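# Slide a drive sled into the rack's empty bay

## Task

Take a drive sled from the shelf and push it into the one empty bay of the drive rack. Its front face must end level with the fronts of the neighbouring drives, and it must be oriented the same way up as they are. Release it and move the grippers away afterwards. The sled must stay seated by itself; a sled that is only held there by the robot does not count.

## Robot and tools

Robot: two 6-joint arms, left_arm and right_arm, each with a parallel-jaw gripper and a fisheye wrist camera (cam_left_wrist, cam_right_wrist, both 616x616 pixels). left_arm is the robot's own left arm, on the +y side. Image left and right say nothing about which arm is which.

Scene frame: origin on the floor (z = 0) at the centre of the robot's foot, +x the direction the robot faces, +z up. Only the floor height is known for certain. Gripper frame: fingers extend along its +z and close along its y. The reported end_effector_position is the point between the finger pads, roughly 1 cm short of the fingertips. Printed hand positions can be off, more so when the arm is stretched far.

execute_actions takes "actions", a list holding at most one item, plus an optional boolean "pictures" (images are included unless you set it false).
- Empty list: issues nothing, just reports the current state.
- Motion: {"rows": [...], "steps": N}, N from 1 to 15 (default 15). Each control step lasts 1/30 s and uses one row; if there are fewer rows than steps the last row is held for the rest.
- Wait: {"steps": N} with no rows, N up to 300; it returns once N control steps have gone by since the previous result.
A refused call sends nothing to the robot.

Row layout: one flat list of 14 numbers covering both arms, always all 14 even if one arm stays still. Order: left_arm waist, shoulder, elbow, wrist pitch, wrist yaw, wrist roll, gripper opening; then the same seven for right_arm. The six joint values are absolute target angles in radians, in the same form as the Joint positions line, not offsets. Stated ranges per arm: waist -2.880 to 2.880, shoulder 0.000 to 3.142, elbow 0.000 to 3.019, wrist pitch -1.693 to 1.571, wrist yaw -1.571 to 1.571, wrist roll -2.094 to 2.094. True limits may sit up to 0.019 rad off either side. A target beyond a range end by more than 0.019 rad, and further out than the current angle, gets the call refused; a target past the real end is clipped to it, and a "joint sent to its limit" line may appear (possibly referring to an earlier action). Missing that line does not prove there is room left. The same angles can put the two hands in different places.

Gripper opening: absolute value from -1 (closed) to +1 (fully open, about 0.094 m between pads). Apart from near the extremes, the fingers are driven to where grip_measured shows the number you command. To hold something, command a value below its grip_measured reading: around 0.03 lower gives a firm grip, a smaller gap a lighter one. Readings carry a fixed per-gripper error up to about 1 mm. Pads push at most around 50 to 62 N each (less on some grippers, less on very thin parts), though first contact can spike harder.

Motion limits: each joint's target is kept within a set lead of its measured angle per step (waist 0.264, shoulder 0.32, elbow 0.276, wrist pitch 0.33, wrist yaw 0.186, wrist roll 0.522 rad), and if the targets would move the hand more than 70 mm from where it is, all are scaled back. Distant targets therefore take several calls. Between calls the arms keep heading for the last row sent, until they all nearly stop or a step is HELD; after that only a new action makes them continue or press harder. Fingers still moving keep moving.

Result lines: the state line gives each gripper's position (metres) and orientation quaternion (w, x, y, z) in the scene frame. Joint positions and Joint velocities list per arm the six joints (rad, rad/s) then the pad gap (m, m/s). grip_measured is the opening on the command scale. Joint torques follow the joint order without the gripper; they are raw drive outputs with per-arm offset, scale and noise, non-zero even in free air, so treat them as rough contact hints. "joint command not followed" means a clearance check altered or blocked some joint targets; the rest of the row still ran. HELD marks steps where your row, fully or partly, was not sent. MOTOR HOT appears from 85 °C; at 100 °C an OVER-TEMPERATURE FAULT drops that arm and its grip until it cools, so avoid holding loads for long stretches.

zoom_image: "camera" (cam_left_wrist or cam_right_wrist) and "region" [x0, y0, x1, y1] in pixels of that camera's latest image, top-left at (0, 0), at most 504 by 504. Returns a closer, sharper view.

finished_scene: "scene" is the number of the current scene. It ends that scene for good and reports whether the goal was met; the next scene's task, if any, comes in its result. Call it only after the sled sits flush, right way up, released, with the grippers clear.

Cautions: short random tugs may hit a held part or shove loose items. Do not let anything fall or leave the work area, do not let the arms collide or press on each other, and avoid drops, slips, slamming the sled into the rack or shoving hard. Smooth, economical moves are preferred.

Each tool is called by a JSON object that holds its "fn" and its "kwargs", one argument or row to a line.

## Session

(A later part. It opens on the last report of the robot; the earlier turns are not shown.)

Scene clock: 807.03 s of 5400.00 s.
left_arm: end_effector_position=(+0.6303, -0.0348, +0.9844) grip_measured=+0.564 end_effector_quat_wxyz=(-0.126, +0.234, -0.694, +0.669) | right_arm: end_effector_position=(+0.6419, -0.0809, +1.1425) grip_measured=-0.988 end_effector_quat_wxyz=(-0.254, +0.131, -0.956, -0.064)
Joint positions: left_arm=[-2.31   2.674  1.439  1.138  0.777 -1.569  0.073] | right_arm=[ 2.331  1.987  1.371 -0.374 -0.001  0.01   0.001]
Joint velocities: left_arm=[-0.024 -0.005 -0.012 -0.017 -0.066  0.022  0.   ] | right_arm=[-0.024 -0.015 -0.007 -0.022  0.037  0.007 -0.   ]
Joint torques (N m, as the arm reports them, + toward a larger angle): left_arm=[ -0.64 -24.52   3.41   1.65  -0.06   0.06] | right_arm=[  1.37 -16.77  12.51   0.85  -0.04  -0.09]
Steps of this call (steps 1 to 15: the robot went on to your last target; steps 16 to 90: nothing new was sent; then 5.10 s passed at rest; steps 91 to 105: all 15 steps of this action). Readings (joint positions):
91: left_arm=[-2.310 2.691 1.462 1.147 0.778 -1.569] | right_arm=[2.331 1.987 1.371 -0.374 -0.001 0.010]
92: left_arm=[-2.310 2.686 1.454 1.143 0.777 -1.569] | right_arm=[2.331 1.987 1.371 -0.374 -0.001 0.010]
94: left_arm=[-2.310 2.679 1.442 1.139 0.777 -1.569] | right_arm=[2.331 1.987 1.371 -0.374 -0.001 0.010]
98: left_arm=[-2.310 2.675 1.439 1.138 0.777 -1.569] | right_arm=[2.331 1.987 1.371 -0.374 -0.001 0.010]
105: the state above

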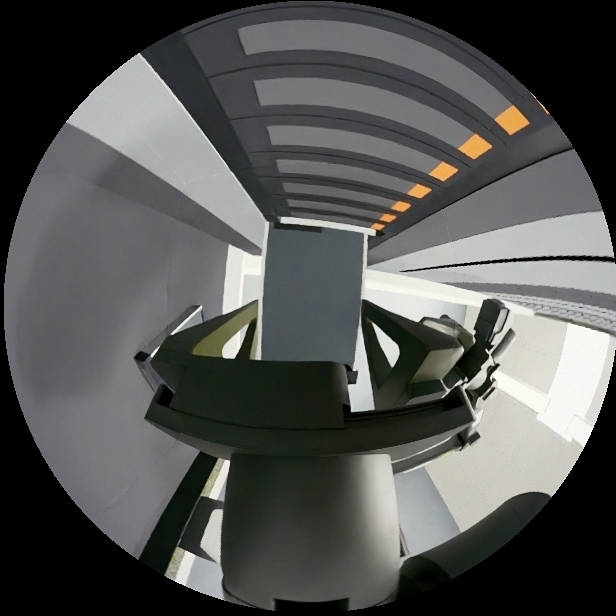

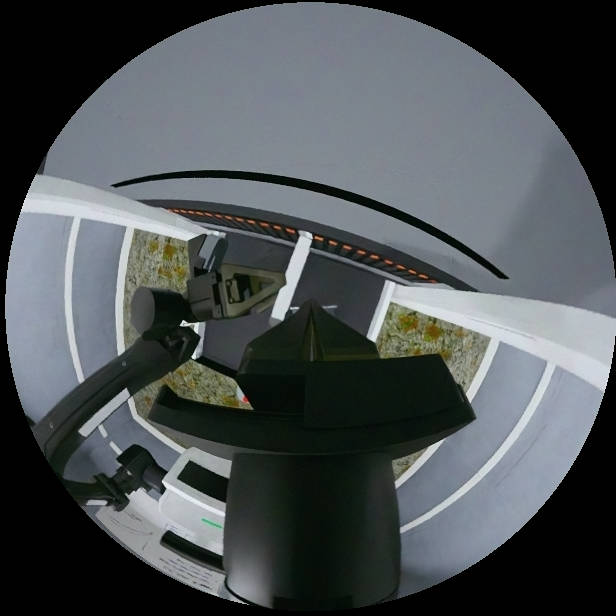

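{"fn": "execute_actions", "kwargs": {
  "actions": [
    {"rows":[[-2.305,2.627,1.44,1.185,0.775,-1.57,0.53,2.33,2.0,1.42,-0.38,0,0,-1]],"steps":15}
  ]
}}

{"fn": "zoom_image", "kwargs": {
  "camera": "cam_left_wrist",
  "region": [230,170,410,300]
}}

Scene clock: 814.43 s of 5400.00 s.
left_arm: end_effector_position=(+0.6347, -0.0354, +0.9972) grip_measured=+0.564 end_effector_quat_wxyz=(-0.137, +0.224, -0.689, +0.676) | right_arm: end_effector_position=(+0.6419, -0.0809, +1.1425) grip_measured=-0.988 end_effector_quat_wxyz=(-0.254, +0.131, -0.956, -0.064)
Joint positions: left_arm=[-2.31   2.66   1.439  1.157  0.777 -1.569  0.073] | right_arm=[ 2.331  1.987  1.371 -0.374 -0.001  0.01   0.001]
Joint velocities: left_arm=[ 0.005 -0.015 -0.002 -0.012 -0.037 -0.022  0.   ] | right_arm=[-0.005  0.005 -0.012 -0.007  0.022  0.037 -0.001]
Joint torques (N m, as the arm reports them, + toward a larger angle): left_arm=[ -0.74 -24.6    3.5    3.27  -0.07   0.06] | right_arm=[  1.5  -16.64  12.46   0.87  -0.02  -0.1 ]
Steps of this call (steps 1 to 15: the robot went on to your last target; steps 16 to 90: nothing new was sent; then 3.90 s passed at rest; steps 91 to 105: all 15 steps of this action). Readings (joint positions):
91: left_arm=[-2.310 2.673 1.439 1.141 0.777 -1.569] | right_arm=[2.331 1.987 1.371 -0.374 -0.001 0.010]
92: left_arm=[-2.310 2.673 1.439 1.147 0.777 -1.569] | right_arm=[2.331 1.987 1.371 -0.374 -0.001 0.010]
94: left_arm=[-2.310 2.671 1.439 1.153 0.777 -1.569] | right_arm=[2.331 1.987 1.371 -0.374 -0.001 0.010]
98: left_arm=[-2.310 2.664 1.439 1.157 0.777 -1.569] | right_arm=[2.331 1.987 1.371 -0.374 -0.001 0.010]
105: the state above

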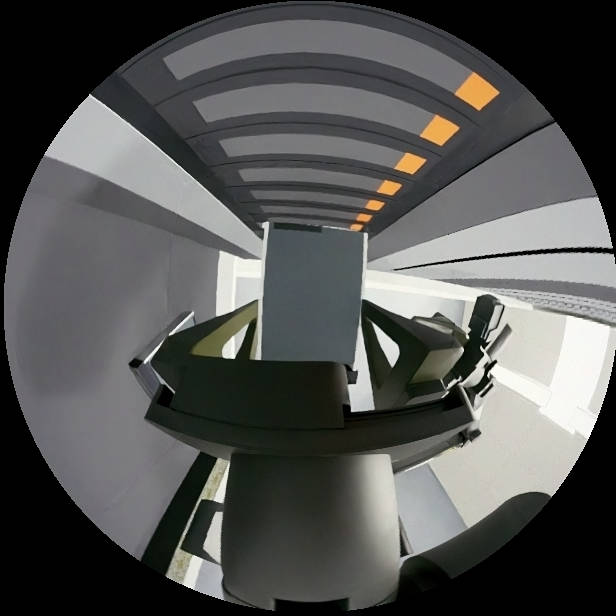

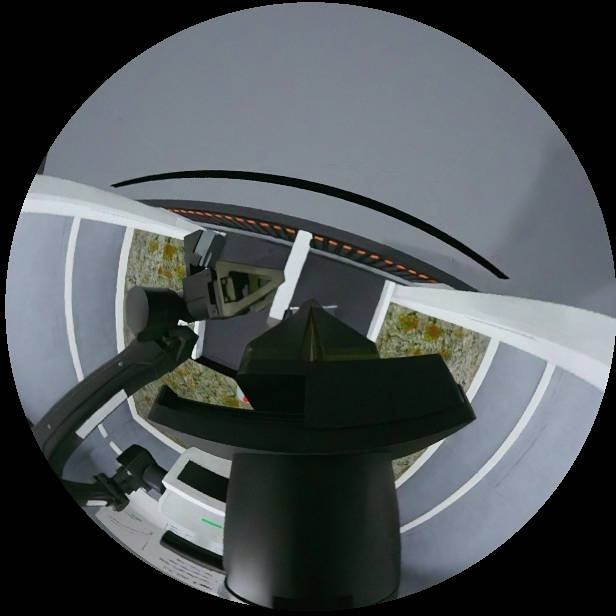

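Region (230, 170, 410, 300) of cam_left_wrist's 616x616 image, scaled by 2.800, with more detail than that image has.

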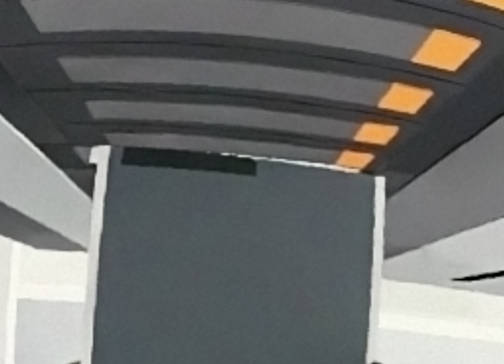

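{"fn": "execute_actions", "kwargs": {
  "actions": [
    {"rows":[[-2.305,2.664,1.44,1.185,0.775,-1.57,0.53,2.33,2.0,1.42,-0.38,0,0,-1]],"steps":15}
  ]
}}

{"fn": "zoom_image", "kwargs": {
  "camera": "cam_left_wrist",
  "region": [230,170,410,300]
}}

Scene clock: 819.97 s of 5400.00 s.
left_arm: end_effector_position=(+0.6340, -0.0353, +0.9956) grip_measured=+0.564 end_effector_quat_wxyz=(-0.136, +0.225, -0.689, +0.675) | right_arm: end_effector_position=(+0.6419, -0.0809, +1.1425) grip_measured=-0.988 end_effector_quat_wxyz=(-0.254, +0.131, -0.956, -0.064)
Joint positions: left_arm=[-2.31   2.663  1.439  1.157  0.777 -1.569  0.073] | right_arm=[ 2.331  1.987  1.371 -0.374 -0.001  0.01   0.001]
Joint velocities: left_arm=[ 0.005 -0.005 -0.007 -0.007  0.051 -0.095  0.001] | right_arm=[-0.005 -0.005  0.007  0.002  0.037 -0.007 -0.   ]
Joint torques (N m, as the arm reports them, + toward a larger angle): left_arm=[ -0.77 -21.24   3.52   3.27  -0.08   0.06] | right_arm=[  1.61 -16.38  12.46   0.84  -0.04  -0.09]
Steps of this call (steps 1 to 15: the robot went on to your last target; steps 16 to 90: nothing new was sent; then 2.03 s passed at rest; steps 91 to 105: all 15 steps of this action). Readings (joint positions):
91: left_arm=[-2.310 2.660 1.439 1.157 0.777 -1.569] | right_arm=[2.331 1.987 1.371 -0.374 -0.001 0.010]
92: left_arm=[-2.310 2.660 1.439 1.157 0.777 -1.569] | right_arm=[2.331 1.987 1.371 -0.374 -0.001 0.010]
94: left_arm=[-2.310 2.661 1.439 1.157 0.777 -1.569] | right_arm=[2.331 1.987 1.371 -0.374 -0.001 0.010]
98: left_arm=[-2.310 2.662 1.439 1.157 0.777 -1.569] | right_arm=[2.331 1.987 1.371 -0.374 -0.001 0.010]
105: the state above

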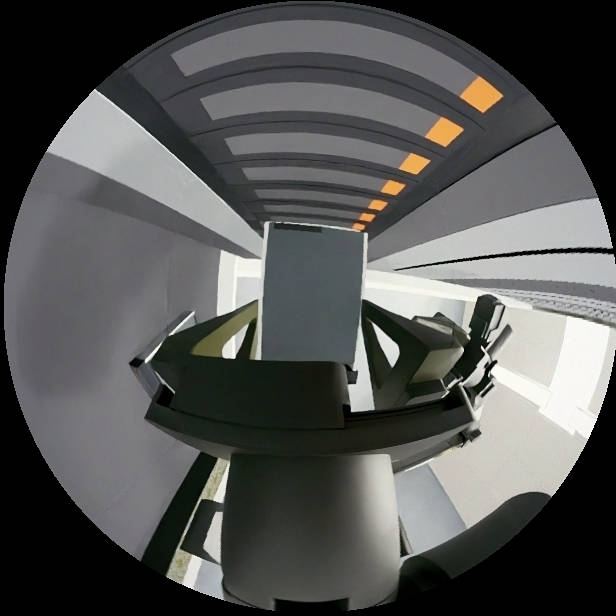

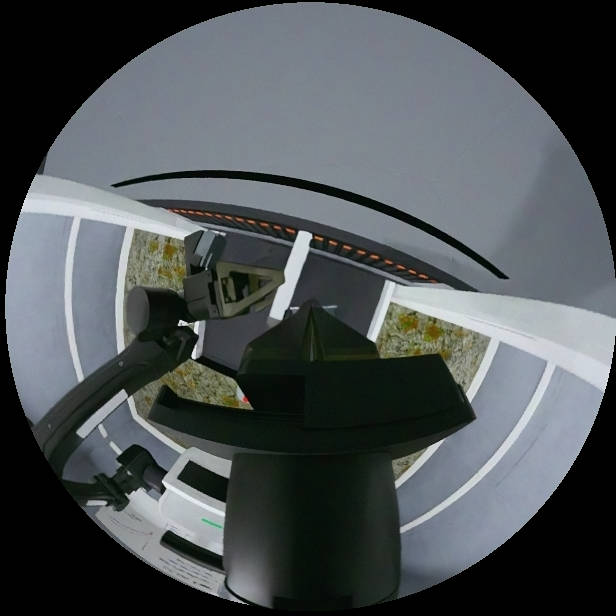

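Region (230, 170, 410, 300) of cam_left_wrist's 616x616 image, scaled by 2.800, with more detail than that image has.

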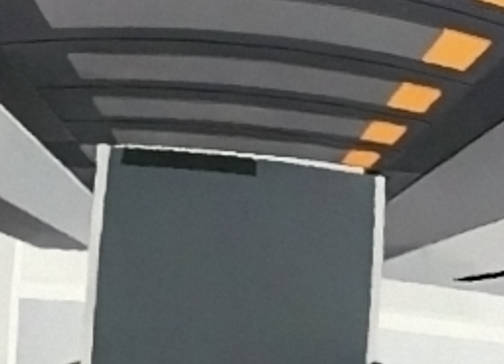

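{"fn": "execute_actions", "kwargs": {
  "actions": [
    {"rows":[[-2.305,2.66,1.44,1.134,0.775,-1.57,0.53,2.33,2.0,1.42,-0.38,0,0,-1]],"steps":15}
  ]
}}

{"fn": "zoom_image", "kwargs": {
  "camera": "cam_left_wrist",
  "region": [230,170,410,300]
}}

Scene clock: 825.60 s of 5400.00 s.
left_arm: end_effector_position=(+0.6335, -0.0353, +0.9923) grip_measured=+0.564 end_effector_quat_wxyz=(-0.131, +0.230, -0.692, +0.672) | right_arm: end_effector_position=(+0.6419, -0.0809, +1.1425) grip_measured=-0.988 end_effector_quat_wxyz=(-0.254, +0.131, -0.956, -0.064)
Joint positions: left_arm=[-2.31   2.663  1.439  1.142  0.777 -1.569  0.073] | right_arm=[ 2.331  1.987  1.371 -0.374 -0.001  0.01   0.001]
Joint velocities: left_arm=[-0.005 -0.015 -0.012 -0.002 -0.007  0.066  0.001] | right_arm=[ 0.015 -0.015  0.007 -0.002 -0.007  0.037 -0.   ]
Joint torques (N m, as the arm reports them, + toward a larger angle): left_arm=[ -0.6  -21.6    3.54   1.65  -0.07   0.06] | right_arm=[  1.43 -16.48  12.42   0.85  -0.04  -0.08]
Steps of this call (steps 1 to 15: the robot went on to your last target; steps 16 to 90: nothing new was sent; then 2.13 s passed at rest; steps 91 to 105: all 15 steps of this action). Readings (joint positions):
91: left_arm=[-2.310 2.663 1.439 1.154 0.777 -1.569] | right_arm=[2.331 1.987 1.371 -0.374 -0.001 0.010]
92: left_arm=[-2.310 2.663 1.439 1.149 0.777 -1.569] | right_arm=[2.331 1.987 1.371 -0.374 -0.001 0.010]
94: left_arm=[-2.310 2.663 1.439 1.144 0.777 -1.569] | right_arm=[2.331 1.987 1.371 -0.374 -0.001 0.010]
98: left_arm=[-2.310 2.663 1.439 1.142 0.777 -1.569] | right_arm=[2.331 1.987 1.371 -0.374 -0.001 0.010]
105: the state above

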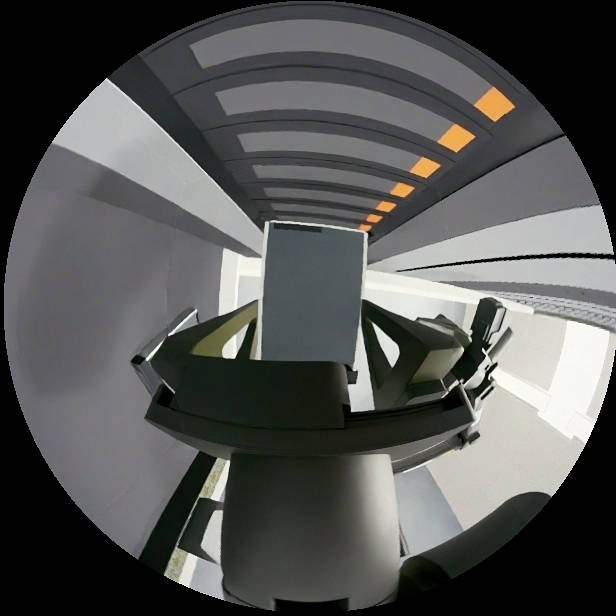

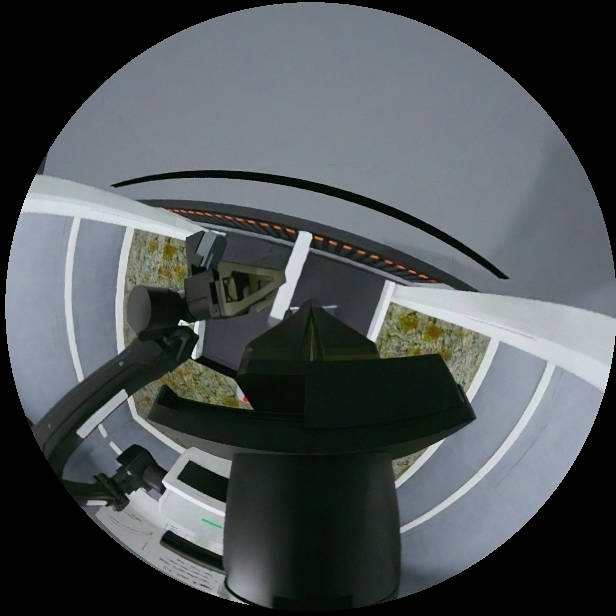

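Region (230, 170, 410, 300) of cam_left_wrist's 616x616 image, scaled by 2.800, with more detail than that image has.

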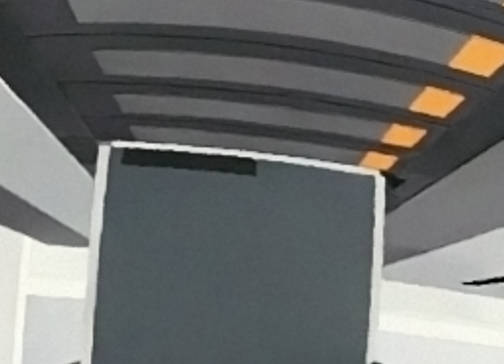

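{"fn": "execute_actions", "kwargs": {
  "actions": [
    {"rows":[[-2.305,2.662,1.46,1.13,0.775,-1.57,0.53,2.33,2.0,1.42,-0.38,0,0,-1],[-2.305,2.664,1.47,1.127,0.775,-1.57,0.53,2.33,2.0,1.42,-0.38,0,0,-1],[-2.305,2.666,1.48,1.123,0.775,-1.57,0.53,2.33,2.0,1.42,-0.38,0,0,-1],[-2.305,2.668,1.485,1.12,0.775,-1.57,0.53,2.33,2.0,1.42,-0.38,0,0,-1],[-2.305,2.67,1.49,1.117,0.775,-1.57,0.53,2.33,2.0,1.42,-0.38,0,0,-1],[-2.305,2.671,1.495,1.114,0.775,-1.57,0.53,2.33,2.0,1.42,-0.38,0,0,-1],[-2.305,2.672,1.50,1.111,0.775,-1.57,0.53,2.33,2.0,1.42,-0.38,0,0,-1]],"steps":15}
  ]
}}

{"fn": "zoom_image", "kwargs": {
  "camera": "cam_left_wrist",
  "region": [230,170,410,300]
}}

{"fn": "zoom_image", "kwargs": {
  "camera": "cam_right_wrist",
  "region": [240,200,370,330]
}}

Scene clock: 836.93 s of 5400.00 s.
left_arm: end_effector_position=(+0.6347, -0.0364, +0.9858) grip_measured=+0.564 end_effector_quat_wxyz=(-0.125, +0.233, -0.694, +0.669) | right_arm: end_effector_position=(+0.6419, -0.0809, +1.1425) grip_measured=-0.988 end_effector_quat_wxyz=(-0.254, +0.131, -0.956, -0.064)
Joint positions: left_arm=[-2.31   2.673  1.453  1.122  0.781 -1.569  0.073] | right_arm=[ 2.331  1.987  1.371 -0.374 -0.001  0.01   0.001]
Joint velocities: left_arm=[-0.015 -0.015 -0.007 -0.012 -0.037  0.007 -0.001] | right_arm=[-0.015 -0.005 -0.002 -0.012  0.007  0.11  -0.   ]
Joint torques (N m, as the arm reports them, + toward a larger angle): left_arm=[ -0.56 -21.29   6.49   1.55  -0.21   0.06] | right_arm=[  1.52 -16.55  12.43   0.88  -0.03  -0.09]
Steps of this call (steps 1 to 15: the robot went on to your last target; steps 16 to 90: nothing new was sent; then 7.83 s passed at rest; steps 91 to 105: all 15 steps of this action). Readings (joint positions):
91: left_arm=[-2.310 2.663 1.439 1.141 0.777 -1.569] | right_arm=[2.331 1.987 1.371 -0.374 -0.001 0.010]
92: left_arm=[-2.310 2.663 1.439 1.139 0.777 -1.569] | right_arm=[2.331 1.987 1.371 -0.374 -0.001 0.010]
94: left_arm=[-2.310 2.664 1.441 1.133 0.777 -1.569] | right_arm=[2.331 1.987 1.371 -0.374 -0.001 0.010]
98: left_arm=[-2.310 2.670 1.450 1.125 0.781 -1.569] | right_arm=[2.331 1.987 1.371 -0.374 -0.001 0.010]
105: the state above

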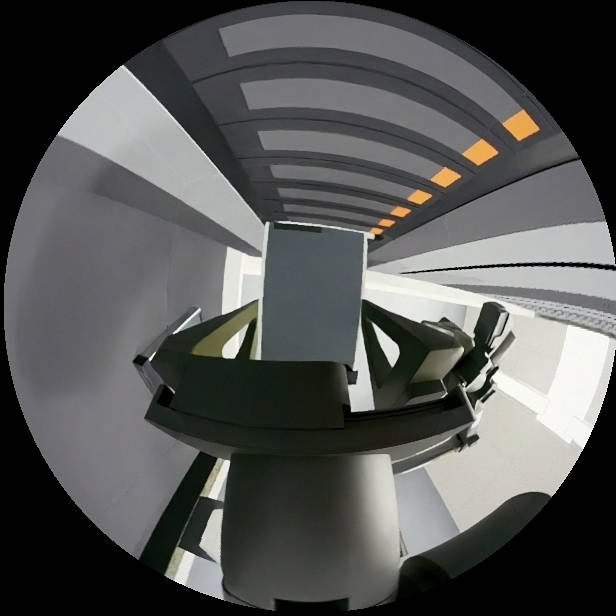

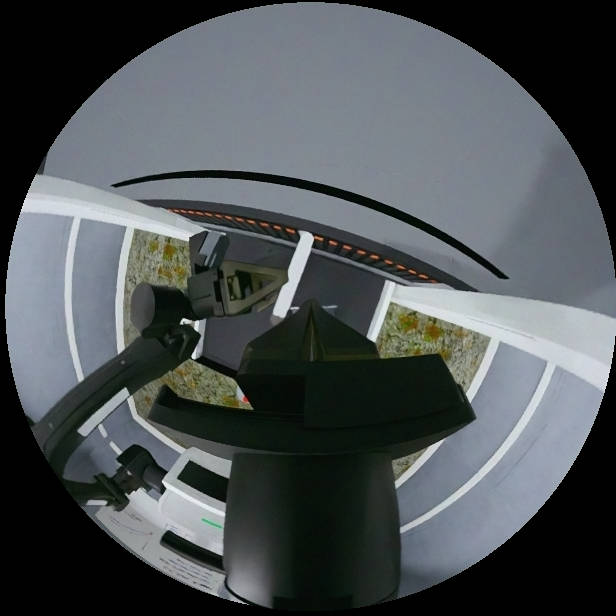

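Region (230, 170, 410, 300) of cam_left_wrist's 616x616 image, scaled by 2.800, with more detail than that image has.

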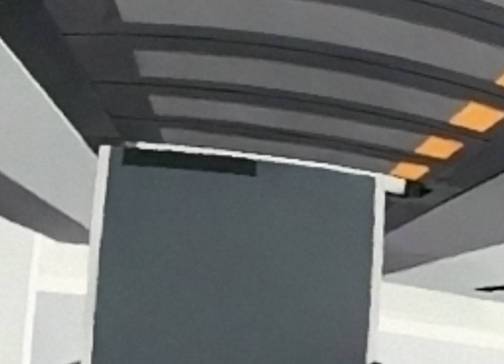

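Region (240, 200, 370, 330) of cam_right_wrist's 616x616 image, scaled by 3.877, with more detail than that image has.

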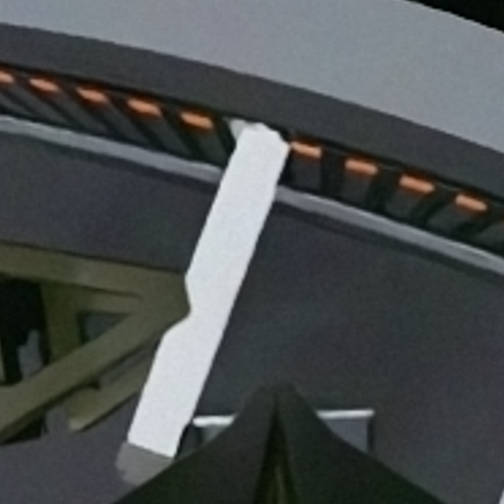

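{"fn": "execute_actions", "kwargs": {
  "actions": [
    {"rows":[[-2.305,2.66,1.49,1.135,0.775,-1.57,0.53,2.33,2.0,1.42,-0.38,0,0,-1],[-2.305,2.66,1.49,1.145,0.775,-1.57,0.53,2.33,2.0,1.42,-0.38,0,0,-1],[-2.305,2.66,1.49,1.15,0.775,-1.57,0.53,2.33,2.0,1.42,-0.38,0,0,-1],[-2.305,2.66,1.49,1.155,0.775,-1.57,0.53,2.33,2.0,1.42,-0.38,0,0,-1],[-2.305,2.66,1.49,1.16,0.775,-1.57,0.53,2.33,2.0,1.42,-0.38,0,0,-1],[-2.305,2.66,1.49,1.164,0.775,-1.57,0.53,2.33,2.0,1.42,-0.38,0,0,-1],[-2.305,2.66,1.49,1.168,0.775,-1.57,0.53,2.33,2.0,1.42,-0.38,0,0,-1],[-2.305,2.66,1.49,1.172,0.775,-1.57,0.53,2.33,2.0,1.42,-0.38,0,0,-1]],"steps":15}
  ]
}}

{"fn": "zoom_image", "kwargs": {
  "camera": "cam_left_wrist",
  "region": [230,170,410,300]
}}

Scene clock: 847.27 s of 5400.00 s.
left_arm: end_effector_position=(+0.6352, -0.0363, +0.9896) grip_measured=+0.564 end_effector_quat_wxyz=(-0.131, +0.228, -0.691, +0.673) | right_arm: end_effector_position=(+0.6419, -0.0809, +1.1425) grip_measured=-0.988 end_effector_quat_wxyz=(-0.254, +0.131, -0.956, -0.064)
Joint positions: left_arm=[-2.31   2.673  1.453  1.141  0.781 -1.569  0.073] | right_arm=[ 2.331  1.987  1.371 -0.374 -0.001  0.01   0.001]
Joint velocities: left_arm=[ 0.015  0.005 -0.017 -0.007 -0.051 -0.022  0.001] | right_arm=[-0.005 -0.015 -0.002 -0.007 -0.066 -0.007 -0.001]
Joint torques (N m, as the arm reports them, + toward a larger angle): left_arm=[ -0.76 -22.76   5.85   3.46  -0.23   0.06] | right_arm=[  1.61 -16.56  12.45   0.86  -0.03  -0.09]
Steps of this call (steps 1 to 15: the robot went on to your last target; steps 16 to 90: nothing new was sent; then 6.83 s passed at rest; steps 91 to 105: all 15 steps of this action). Readings (joint positions):
91: left_arm=[-2.310 2.673 1.453 1.121 0.781 -1.569] | right_arm=[2.331 1.987 1.371 -0.374 -0.001 0.010]
92: left_arm=[-2.310 2.673 1.453 1.121 0.781 -1.569] | right_arm=[2.331 1.987 1.371 -0.374 -0.001 0.010]
94: left_arm=[-2.310 2.673 1.453 1.124 0.781 -1.569] | right_arm=[2.331 1.987 1.371 -0.374 -0.001 0.010]
98: left_arm=[-2.310 2.673 1.453 1.134 0.781 -1.569] | right_arm=[2.331 1.987 1.371 -0.374 -0.001 0.010]
105: the state above

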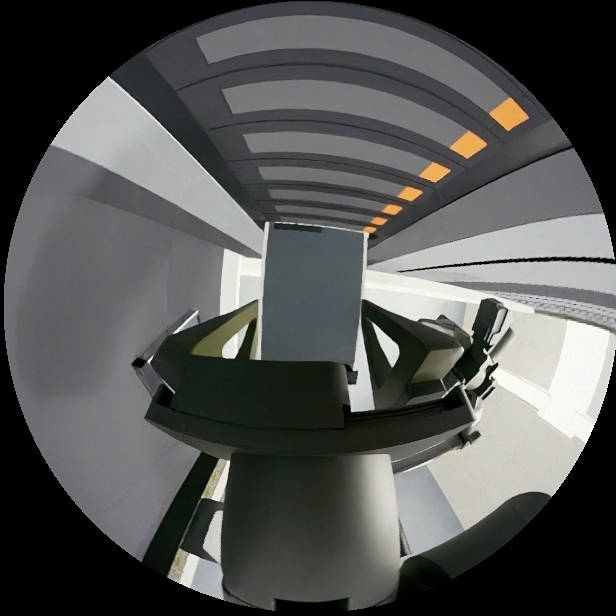

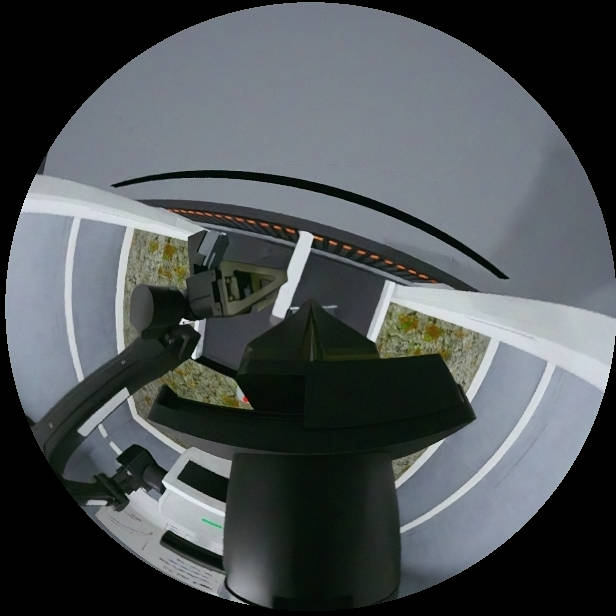

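Region (230, 170, 410, 300) of cam_left_wrist's 616x616 image, scaled by 2.800, with more detail than that image has.

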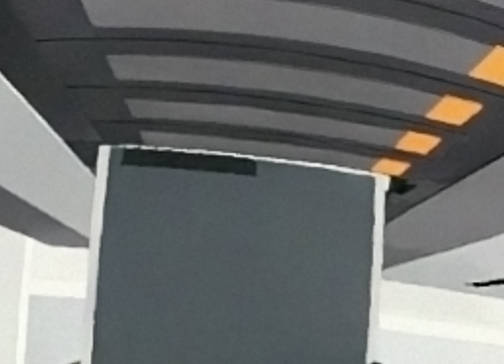

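{"fn": "execute_actions", "kwargs": {
  "actions": [
    {"rows":[[-2.305,2.66,1.50,1.172,0.775,-1.57,0.53,2.33,2.0,1.42,-0.38,0,0,-1],[-2.305,2.66,1.505,1.172,0.775,-1.57,0.53,2.33,2.0,1.42,-0.38,0,0,-1],[-2.305,2.66,1.51,1.172,0.775,-1.57,0.53,2.33,2.0,1.42,-0.38,0,0,-1],[-2.305,2.66,1.515,1.172,0.775,-1.57,0.53,2.33,2.0,1.42,-0.38,0,0,-1],[-2.305,2.66,1.52,1.172,0.775,-1.57,0.53,2.33,2.0,1.42,-0.38,0,0,-1],[-2.305,2.66,1.525,1.172,0.775,-1.57,0.53,2.33,2.0,1.42,-0.38,0,0,-1]],"steps":15}
  ]
}}

{"fn": "zoom_image", "kwargs": {
  "camera": "cam_left_wrist",
  "region": [230,170,410,300]
}}

Scene clock: 858.83 s of 5400.00 s.
left_arm: end_effector_position=(+0.6363, -0.0370, +0.9898) grip_measured=+0.564 end_effector_quat_wxyz=(-0.131, +0.225, -0.691, +0.674) | right_arm: end_effector_position=(+0.6419, -0.0809, +1.1425) grip_measured=-0.988 end_effector_quat_wxyz=(-0.254, +0.131, -0.956, -0.064)
Joint positions: left_arm=[-2.31   2.677  1.459  1.143  0.784 -1.569  0.073] | right_arm=[ 2.331  1.987  1.371 -0.374 -0.001  0.01   0.001]
Joint velocities: left_arm=[-0.005 -0.005 -0.007 -0.002 -0.037 -0.051  0.   ] | right_arm=[-0.015 -0.005 -0.027 -0.022 -0.081  0.051 -0.001]
Joint torques (N m, as the arm reports them, + toward a larger angle): left_arm=[ -0.8  -22.94   7.72   3.35  -0.37   0.06] | right_arm=[  1.61 -16.74  12.47   0.87  -0.04  -0.08]
Steps of this call (steps 1 to 15: the robot went on to your last target; steps 16 to 90: nothing new was sent; then 8.07 s passed at rest; steps 91 to 105: all 15 steps of this action). Readings (joint positions):
91: left_arm=[-2.310 2.673 1.453 1.141 0.781 -1.569] | right_arm=[2.331 1.987 1.371 -0.374 -0.001 0.010]
92: left_arm=[-2.310 2.673 1.453 1.141 0.781 -1.569] | right_arm=[2.331 1.987 1.371 -0.374 -0.001 0.010]
94: left_arm=[-2.310 2.674 1.455 1.141 0.781 -1.569] | right_arm=[2.331 1.987 1.371 -0.374 -0.001 0.010]
98: left_arm=[-2.310 2.676 1.459 1.142 0.784 -1.569] | right_arm=[2.331 1.987 1.371 -0.374 -0.001 0.010]
105: the state above

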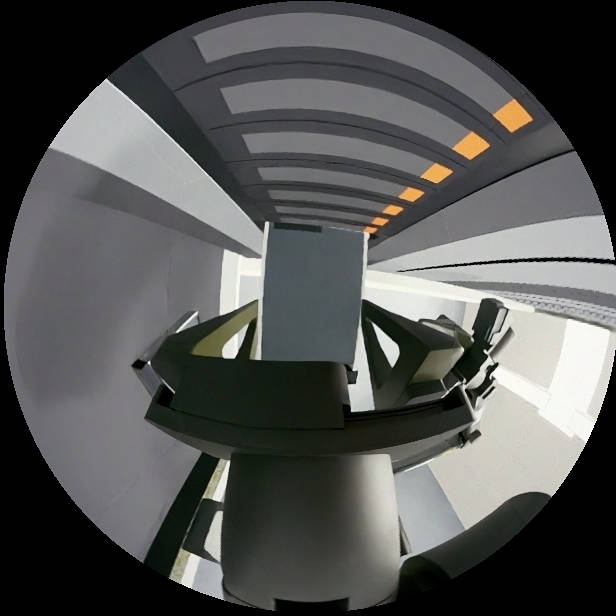

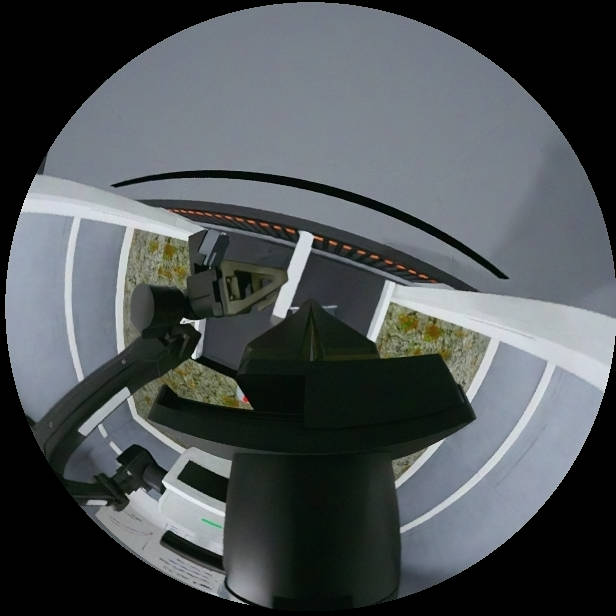

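Region (230, 170, 410, 300) of cam_left_wrist's 616x616 image, scaled by 2.800, with more detail than that image has.

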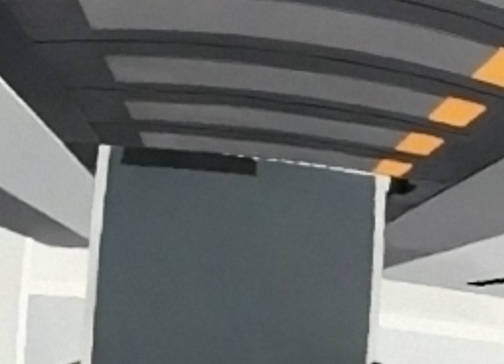

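{"fn": "execute_actions", "kwargs": {
  "actions": [
    {"rows":[[-2.305,2.65,1.45,1.172,0.775,-1.57,0.53,2.33,2.0,1.42,-0.38,0,0,-1],[-2.305,2.65,1.45,1.172,0.77,-1.57,0.53,2.33,2.0,1.42,-0.38,0,0,-1],[-2.305,2.65,1.45,1.172,0.76,-1.57,0.53,2.33,2.0,1.42,-0.38,0,0,-1]],"steps":15}
  ]
}}

{"fn": "zoom_image", "kwargs": {
  "camera": "cam_left_wrist",
  "region": [230,170,410,300]
}}

{"fn": "zoom_image", "kwargs": {
  "camera": "cam_right_wrist",
  "region": [270,215,340,285]
}}

Scene clock: 871.73 s of 5400.00 s.
left_arm: end_effector_position=(+0.6349, -0.0345, +0.9866) grip_measured=+0.564 end_effector_quat_wxyz=(-0.135, +0.234, -0.691, +0.671) | right_arm: end_effector_position=(+0.6419, -0.0809, +1.1425) grip_measured=-0.988 end_effector_quat_wxyz=(-0.254, +0.131, -0.956, -0.064)
Joint positions: left_arm=[-2.31   2.677  1.449  1.145  0.766 -1.569  0.073] | right_arm=[ 2.331  1.987  1.371 -0.374 -0.001  0.01   0.001]
Joint velocities: left_arm=[-0.005 -0.005 -0.002 -0.017 -0.007  0.007 -0.   ] | right_arm=[ 0.005 -0.005  0.012  0.007 -0.007  0.051  0.   ]
Joint torques (N m, as the arm reports them, + toward a larger angle): left_arm=[ -0.78 -23.63   3.54   3.25  -0.23   0.06] | right_arm=[  1.56 -16.55  12.43   0.88  -0.04  -0.09]
Steps of this call (steps 1 to 15: the robot went on to your last target; steps 16 to 90: nothing new was sent; then 9.40 s passed at rest; steps 91 to 105: all 15 steps of this action). Readings (joint positions):
91: left_arm=[-2.310 2.677 1.456 1.143 0.784 -1.569] | right_arm=[2.331 1.987 1.371 -0.374 -0.001 0.010]
92: left_arm=[-2.310 2.677 1.453 1.145 0.779 -1.569] | right_arm=[2.331 1.987 1.371 -0.374 -0.001 0.010]
94: left_arm=[-2.310 2.677 1.450 1.145 0.768 -1.569] | right_arm=[2.331 1.987 1.371 -0.374 -0.001 0.010]
98: left_arm=[-2.310 2.677 1.449 1.145 0.766 -1.569] | right_arm=[2.331 1.987 1.371 -0.374 -0.001 0.010]
105: the state above

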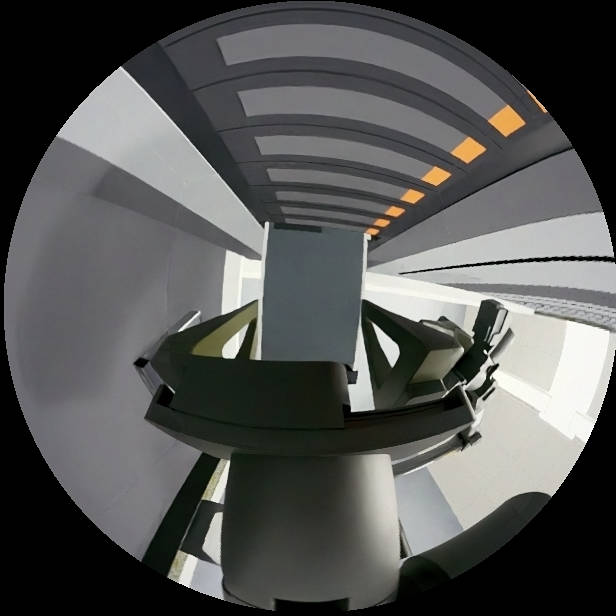

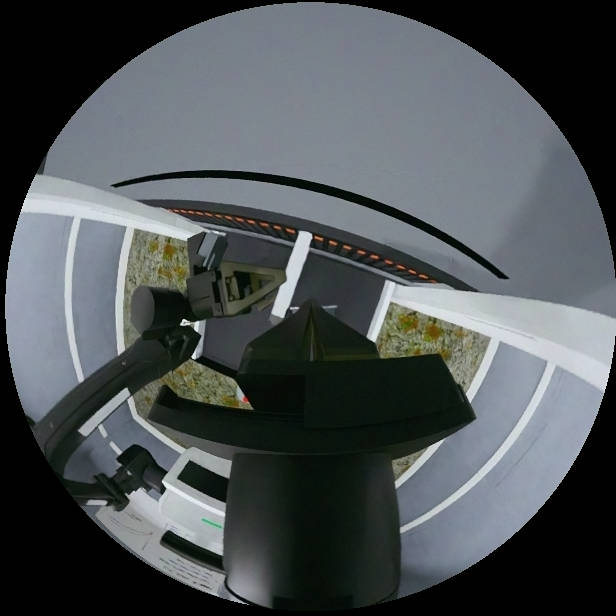

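Region (230, 170, 410, 300) of cam_left_wrist's 616x616 image, scaled by 2.800, with more detail than that image has.

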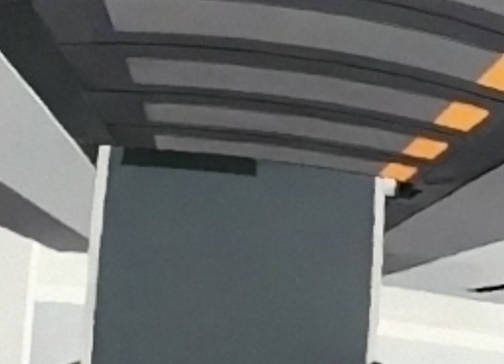

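Region (270, 215, 340, 285) of cam_right_wrist's 616x616 image, scaled by 7.200, with more detail than that image has.

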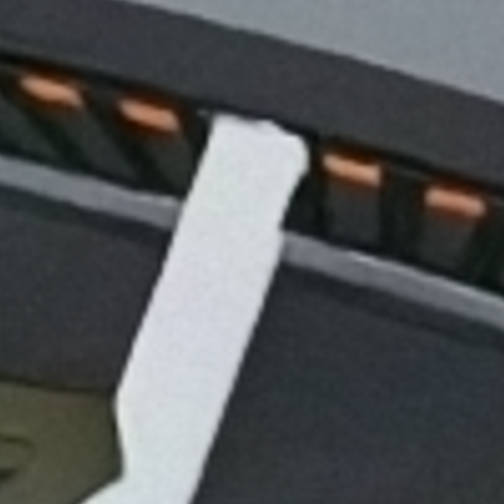

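{"fn": "execute_actions", "kwargs": {
  "actions": [
    {"rows":[[-2.305,2.634,1.44,1.172,0.76,-1.57,0.53,2.33,2.0,1.42,-0.38,0,0,-1]],"steps":15}
  ]
}}

{"fn": "zoom_image", "kwargs": {
  "camera": "cam_left_wrist",
  "region": [230,170,410,300]
}}

Scene clock: 877.53 s of 5400.00 s.
left_arm: end_effector_position=(+0.6340, -0.0338, +0.9878) grip_measured=+0.564 end_effector_quat_wxyz=(-0.135, +0.235, -0.691, +0.670) | right_arm: end_effector_position=(+0.6419, -0.0809, +1.1425) grip_measured=-0.988 end_effector_quat_wxyz=(-0.254, +0.131, -0.956, -0.064)
Joint positions: left_arm=[-2.31   2.671  1.441  1.145  0.763 -1.569  0.073] | right_arm=[ 2.331  1.987  1.371 -0.374 -0.001  0.01   0.001]
Joint velocities: left_arm=[ 0.005 -0.015  0.007 -0.007  0.037 -0.066  0.001] | right_arm=[ 0.005 -0.005  0.002 -0.007 -0.007  0.051  0.   ]
Joint torques (N m, as the arm reports them, + toward a larger angle): left_arm=[ -0.42 -24.69   3.36   3.22  -0.09   0.06] | right_arm=[  1.44 -16.49  12.46   0.9   -0.04  -0.09]
Steps of this call (steps 1 to 15: the robot went on to your last target; steps 16 to 90: nothing new was sent; then 2.30 s passed at rest; steps 91 to 105: all 15 steps of this action). Readings (joint positions):
91: left_arm=[-2.310 2.676 1.447 1.145 0.765 -1.569] | right_arm=[2.331 1.987 1.371 -0.374 -0.001 0.010]
92: left_arm=[-2.310 2.675 1.445 1.145 0.764 -1.569] | right_arm=[2.331 1.987 1.371 -0.374 -0.001 0.010]
94: left_arm=[-2.310 2.673 1.441 1.145 0.763 -1.569] | right_arm=[2.331 1.987 1.371 -0.374 -0.001 0.010]
98: left_arm=[-2.310 2.672 1.441 1.145 0.763 -1.569] | right_arm=[2.331 1.987 1.371 -0.374 -0.001 0.010]
105: the state above

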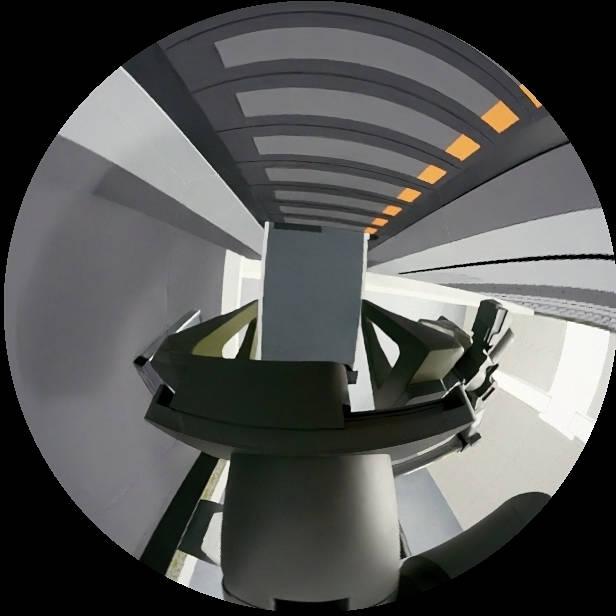

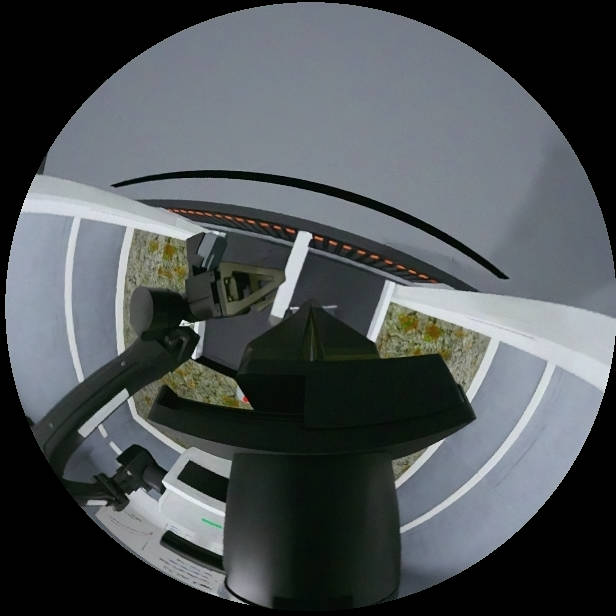

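Region (230, 170, 410, 300) of cam_left_wrist's 616x616 image, scaled by 2.800, with more detail than that image has.

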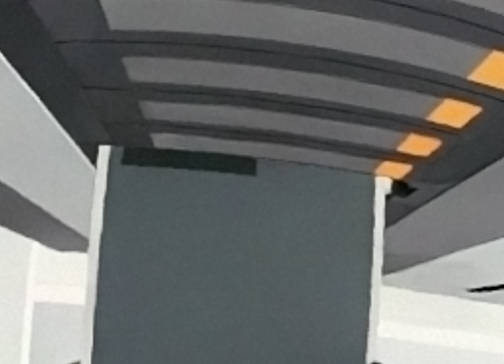

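Still about 3 mm low; raising further.

{"fn": "execute_actions", "kwargs": {
  "actions": [
    {"rows":[[-2.305,2.627,1.44,1.176,0.76,-1.57,0.53,2.33,2.0,1.42,-0.38,0,0,-1]],"steps":15}
  ]
}}

{"fn": "zoom_image", "kwargs": {
  "camera": "cam_left_wrist",
  "region": [230,170,410,300]
}}

Scene clock: 882.33 s of 5400.00 s.
left_arm: end_effector_position=(+0.6345, -0.0338, +0.9900) grip_measured=+0.564 end_effector_quat_wxyz=(-0.136, +0.234, -0.691, +0.671) | right_arm: end_effector_position=(+0.6419, -0.0809, +1.1425) grip_measured=-0.988 end_effector_quat_wxyz=(-0.254, +0.131, -0.956, -0.064)
Joint positions: left_arm=[-2.31   2.668  1.439  1.147  0.763 -1.569  0.073] | right_arm=[ 2.331  1.987  1.371 -0.374 -0.001  0.01   0.001]
Joint velocities: left_arm=[-0.005  0.005 -0.002  0.012 -0.007 -0.007  0.   ] | right_arm=[ 0.005 -0.005 -0.007 -0.007 -0.081 -0.037 -0.   ]
Joint torques (N m, as the arm reports them, + toward a larger angle): left_arm=[ -0.7  -24.89   3.45   3.35  -0.09   0.06] | right_arm=[  1.68 -16.47  12.44   0.85  -0.04  -0.08]
Steps of this call (steps 1 to 15: the robot went on to your last target; steps 16 to 90: nothing new was sent; then 1.30 s passed at rest; steps 91 to 105: all 15 steps of this action). Readings (joint positions):
91: left_arm=[-2.310 2.671 1.441 1.146 0.763 -1.569] | right_arm=[2.331 1.987 1.371 -0.374 -0.001 0.010]
92: left_arm=[-2.310 2.670 1.441 1.146 0.763 -1.569] | right_arm=[2.331 1.987 1.371 -0.374 -0.001 0.010]
94: left_arm=[-2.310 2.669 1.441 1.147 0.763 -1.569] | right_arm=[2.331 1.987 1.371 -0.374 -0.001 0.010]
98: left_arm=[-2.310 2.668 1.440 1.147 0.763 -1.569] | right_arm=[2.331 1.987 1.371 -0.374 -0.001 0.010]
105: the state above

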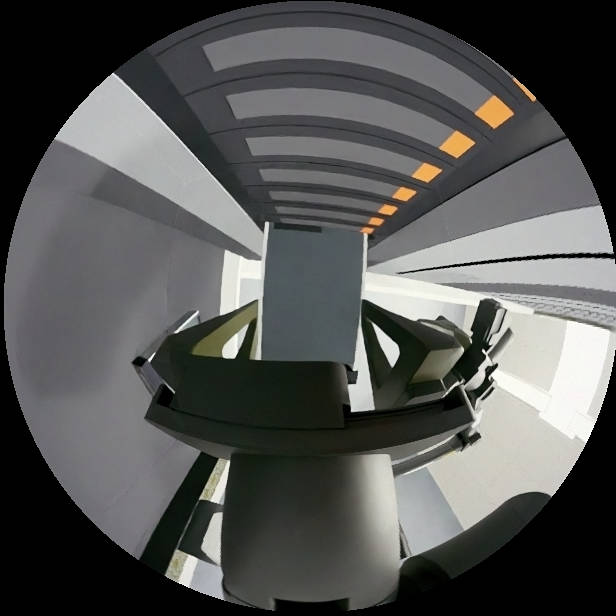

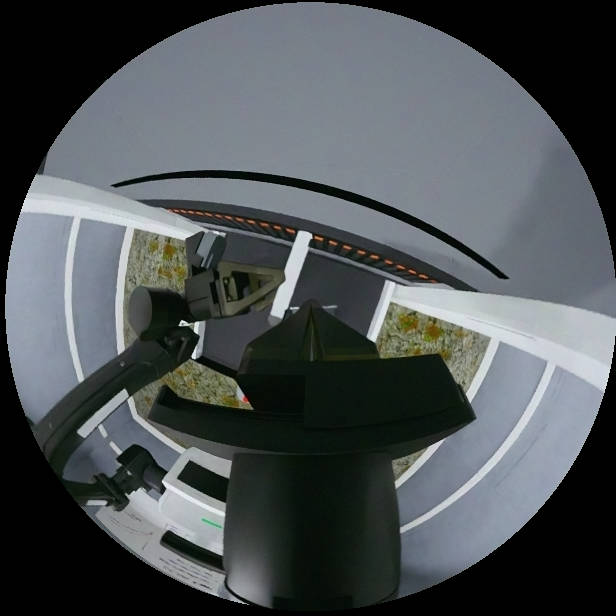

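Region (230, 170, 410, 300) of cam_left_wrist's 616x616 image, scaled by 2.800, with more detail than that image has.

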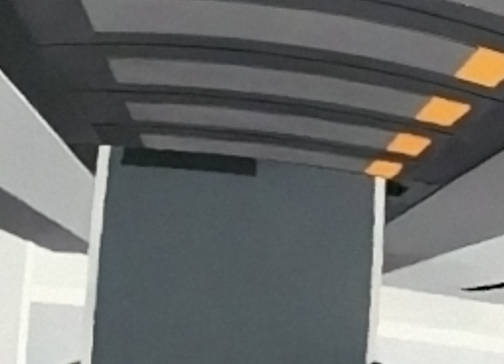

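{"fn": "execute_actions", "kwargs": {
  "actions": [
    {"rows":[[-2.305,2.627,1.47,1.15,0.76,-1.57,0.53,2.33,2.0,1.42,-0.38,0,0,-1],[-2.305,2.627,1.48,1.14,0.76,-1.57,0.53,2.33,2.0,1.42,-0.38,0,0,-1],[-2.305,2.627,1.485,1.138,0.76,-1.57,0.53,2.33,2.0,1.42,-0.38,0,0,-1],[-2.305,2.627,1.49,1.134,0.76,-1.57,0.53,2.33,2.0,1.42,-0.38,0,0,-1],[-2.305,2.627,1.495,1.13,0.76,-1.57,0.53,2.33,2.0,1.42,-0.38,0,0,-1],[-2.305,2.627,1.50,1.126,0.76,-1.57,0.53,2.33,2.0,1.42,-0.38,0,0,-1],[-2.305,2.627,1.505,1.122,0.76,-1.57,0.53,2.33,2.0,1.42,-0.38,0,0,-1],[-2.305,2.627,1.51,1.118,0.76,-1.57,0.53,2.33,2.0,1.42,-0.38,0,0,-1]],"steps":15}
  ]
}}

{"fn": "zoom_image", "kwargs": {
  "camera": "cam_left_wrist",
  "region": [230,170,410,300]
}}

Scene clock: 891.40 s of 5400.00 s.
left_arm: end_effector_position=(+0.6361, -0.0354, +0.9897) grip_measured=+0.564 end_effector_quat_wxyz=(-0.131, +0.233, -0.692, +0.670) | right_arm: end_effector_position=(+0.6419, -0.0809, +1.1425) grip_measured=-0.988 end_effector_quat_wxyz=(-0.254, +0.131, -0.956, -0.064)
Joint positions: left_arm=[-2.31   2.668  1.448  1.131  0.772 -1.569  0.073] | right_arm=[ 2.331  1.987  1.371 -0.374 -0.001  0.01   0.001]
Joint velocities: left_arm=[-0.015 -0.005 -0.007 -0.002 -0.022 -0.022 -0.001] | right_arm=[-0.005 -0.005 -0.002  0.002  0.022 -0.007  0.001]
Joint torques (N m, as the arm reports them, + toward a larger angle): left_arm=[ -0.85 -24.91   7.49   1.43  -0.52   0.06] | right_arm=[  1.45 -16.63  12.45   0.85  -0.03  -0.1 ]
Steps of this call (steps 1 to 15: the robot went on to your last target; steps 16 to 90: nothing new was sent; then 5.57 s passed at rest; steps 91 to 105: all 15 steps of this action). Readings (joint positions):
91: left_arm=[-2.310 2.668 1.439 1.147 0.763 -1.569] | right_arm=[2.331 1.987 1.371 -0.374 -0.001 0.010]
92: left_arm=[-2.310 2.668 1.439 1.147 0.763 -1.569] | right_arm=[2.331 1.987 1.371 -0.374 -0.001 0.010]
94: left_arm=[-2.310 2.668 1.441 1.145 0.763 -1.569] | right_arm=[2.331 1.987 1.371 -0.374 -0.001 0.010]
98: left_arm=[-2.310 2.668 1.447 1.134 0.770 -1.569] | right_arm=[2.331 1.987 1.371 -0.374 -0.001 0.010]
105: the state above

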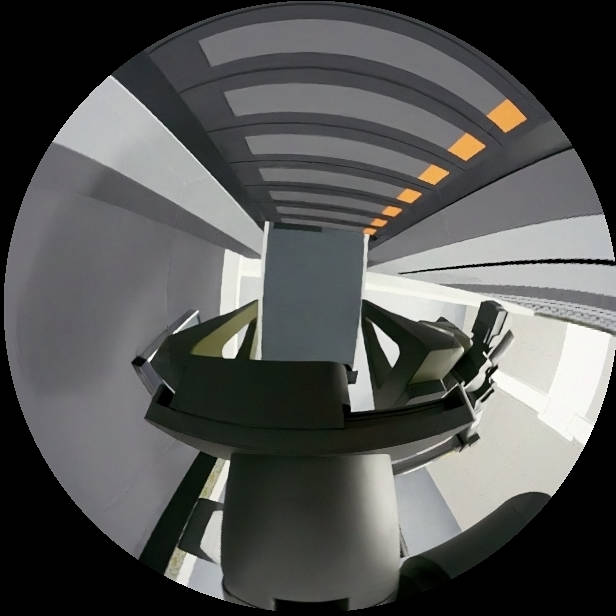

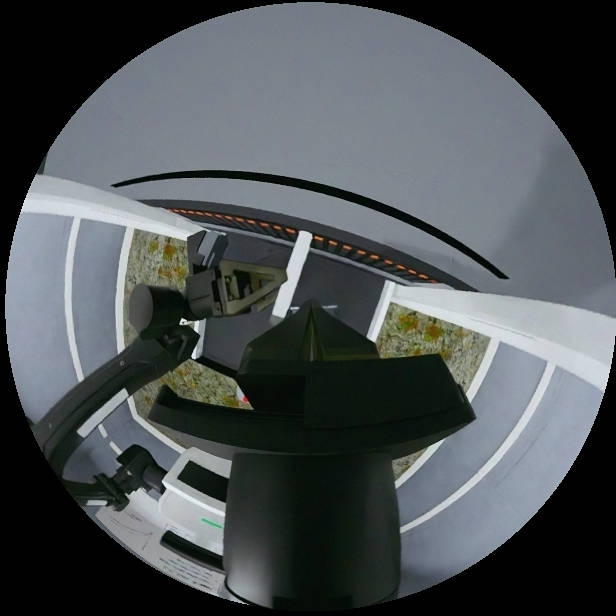

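Region (230, 170, 410, 300) of cam_left_wrist's 616x616 image, scaled by 2.800, with more detail than that image has.

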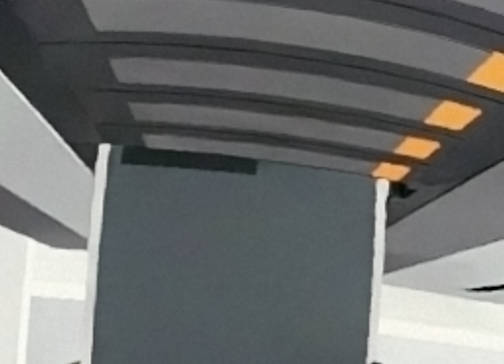

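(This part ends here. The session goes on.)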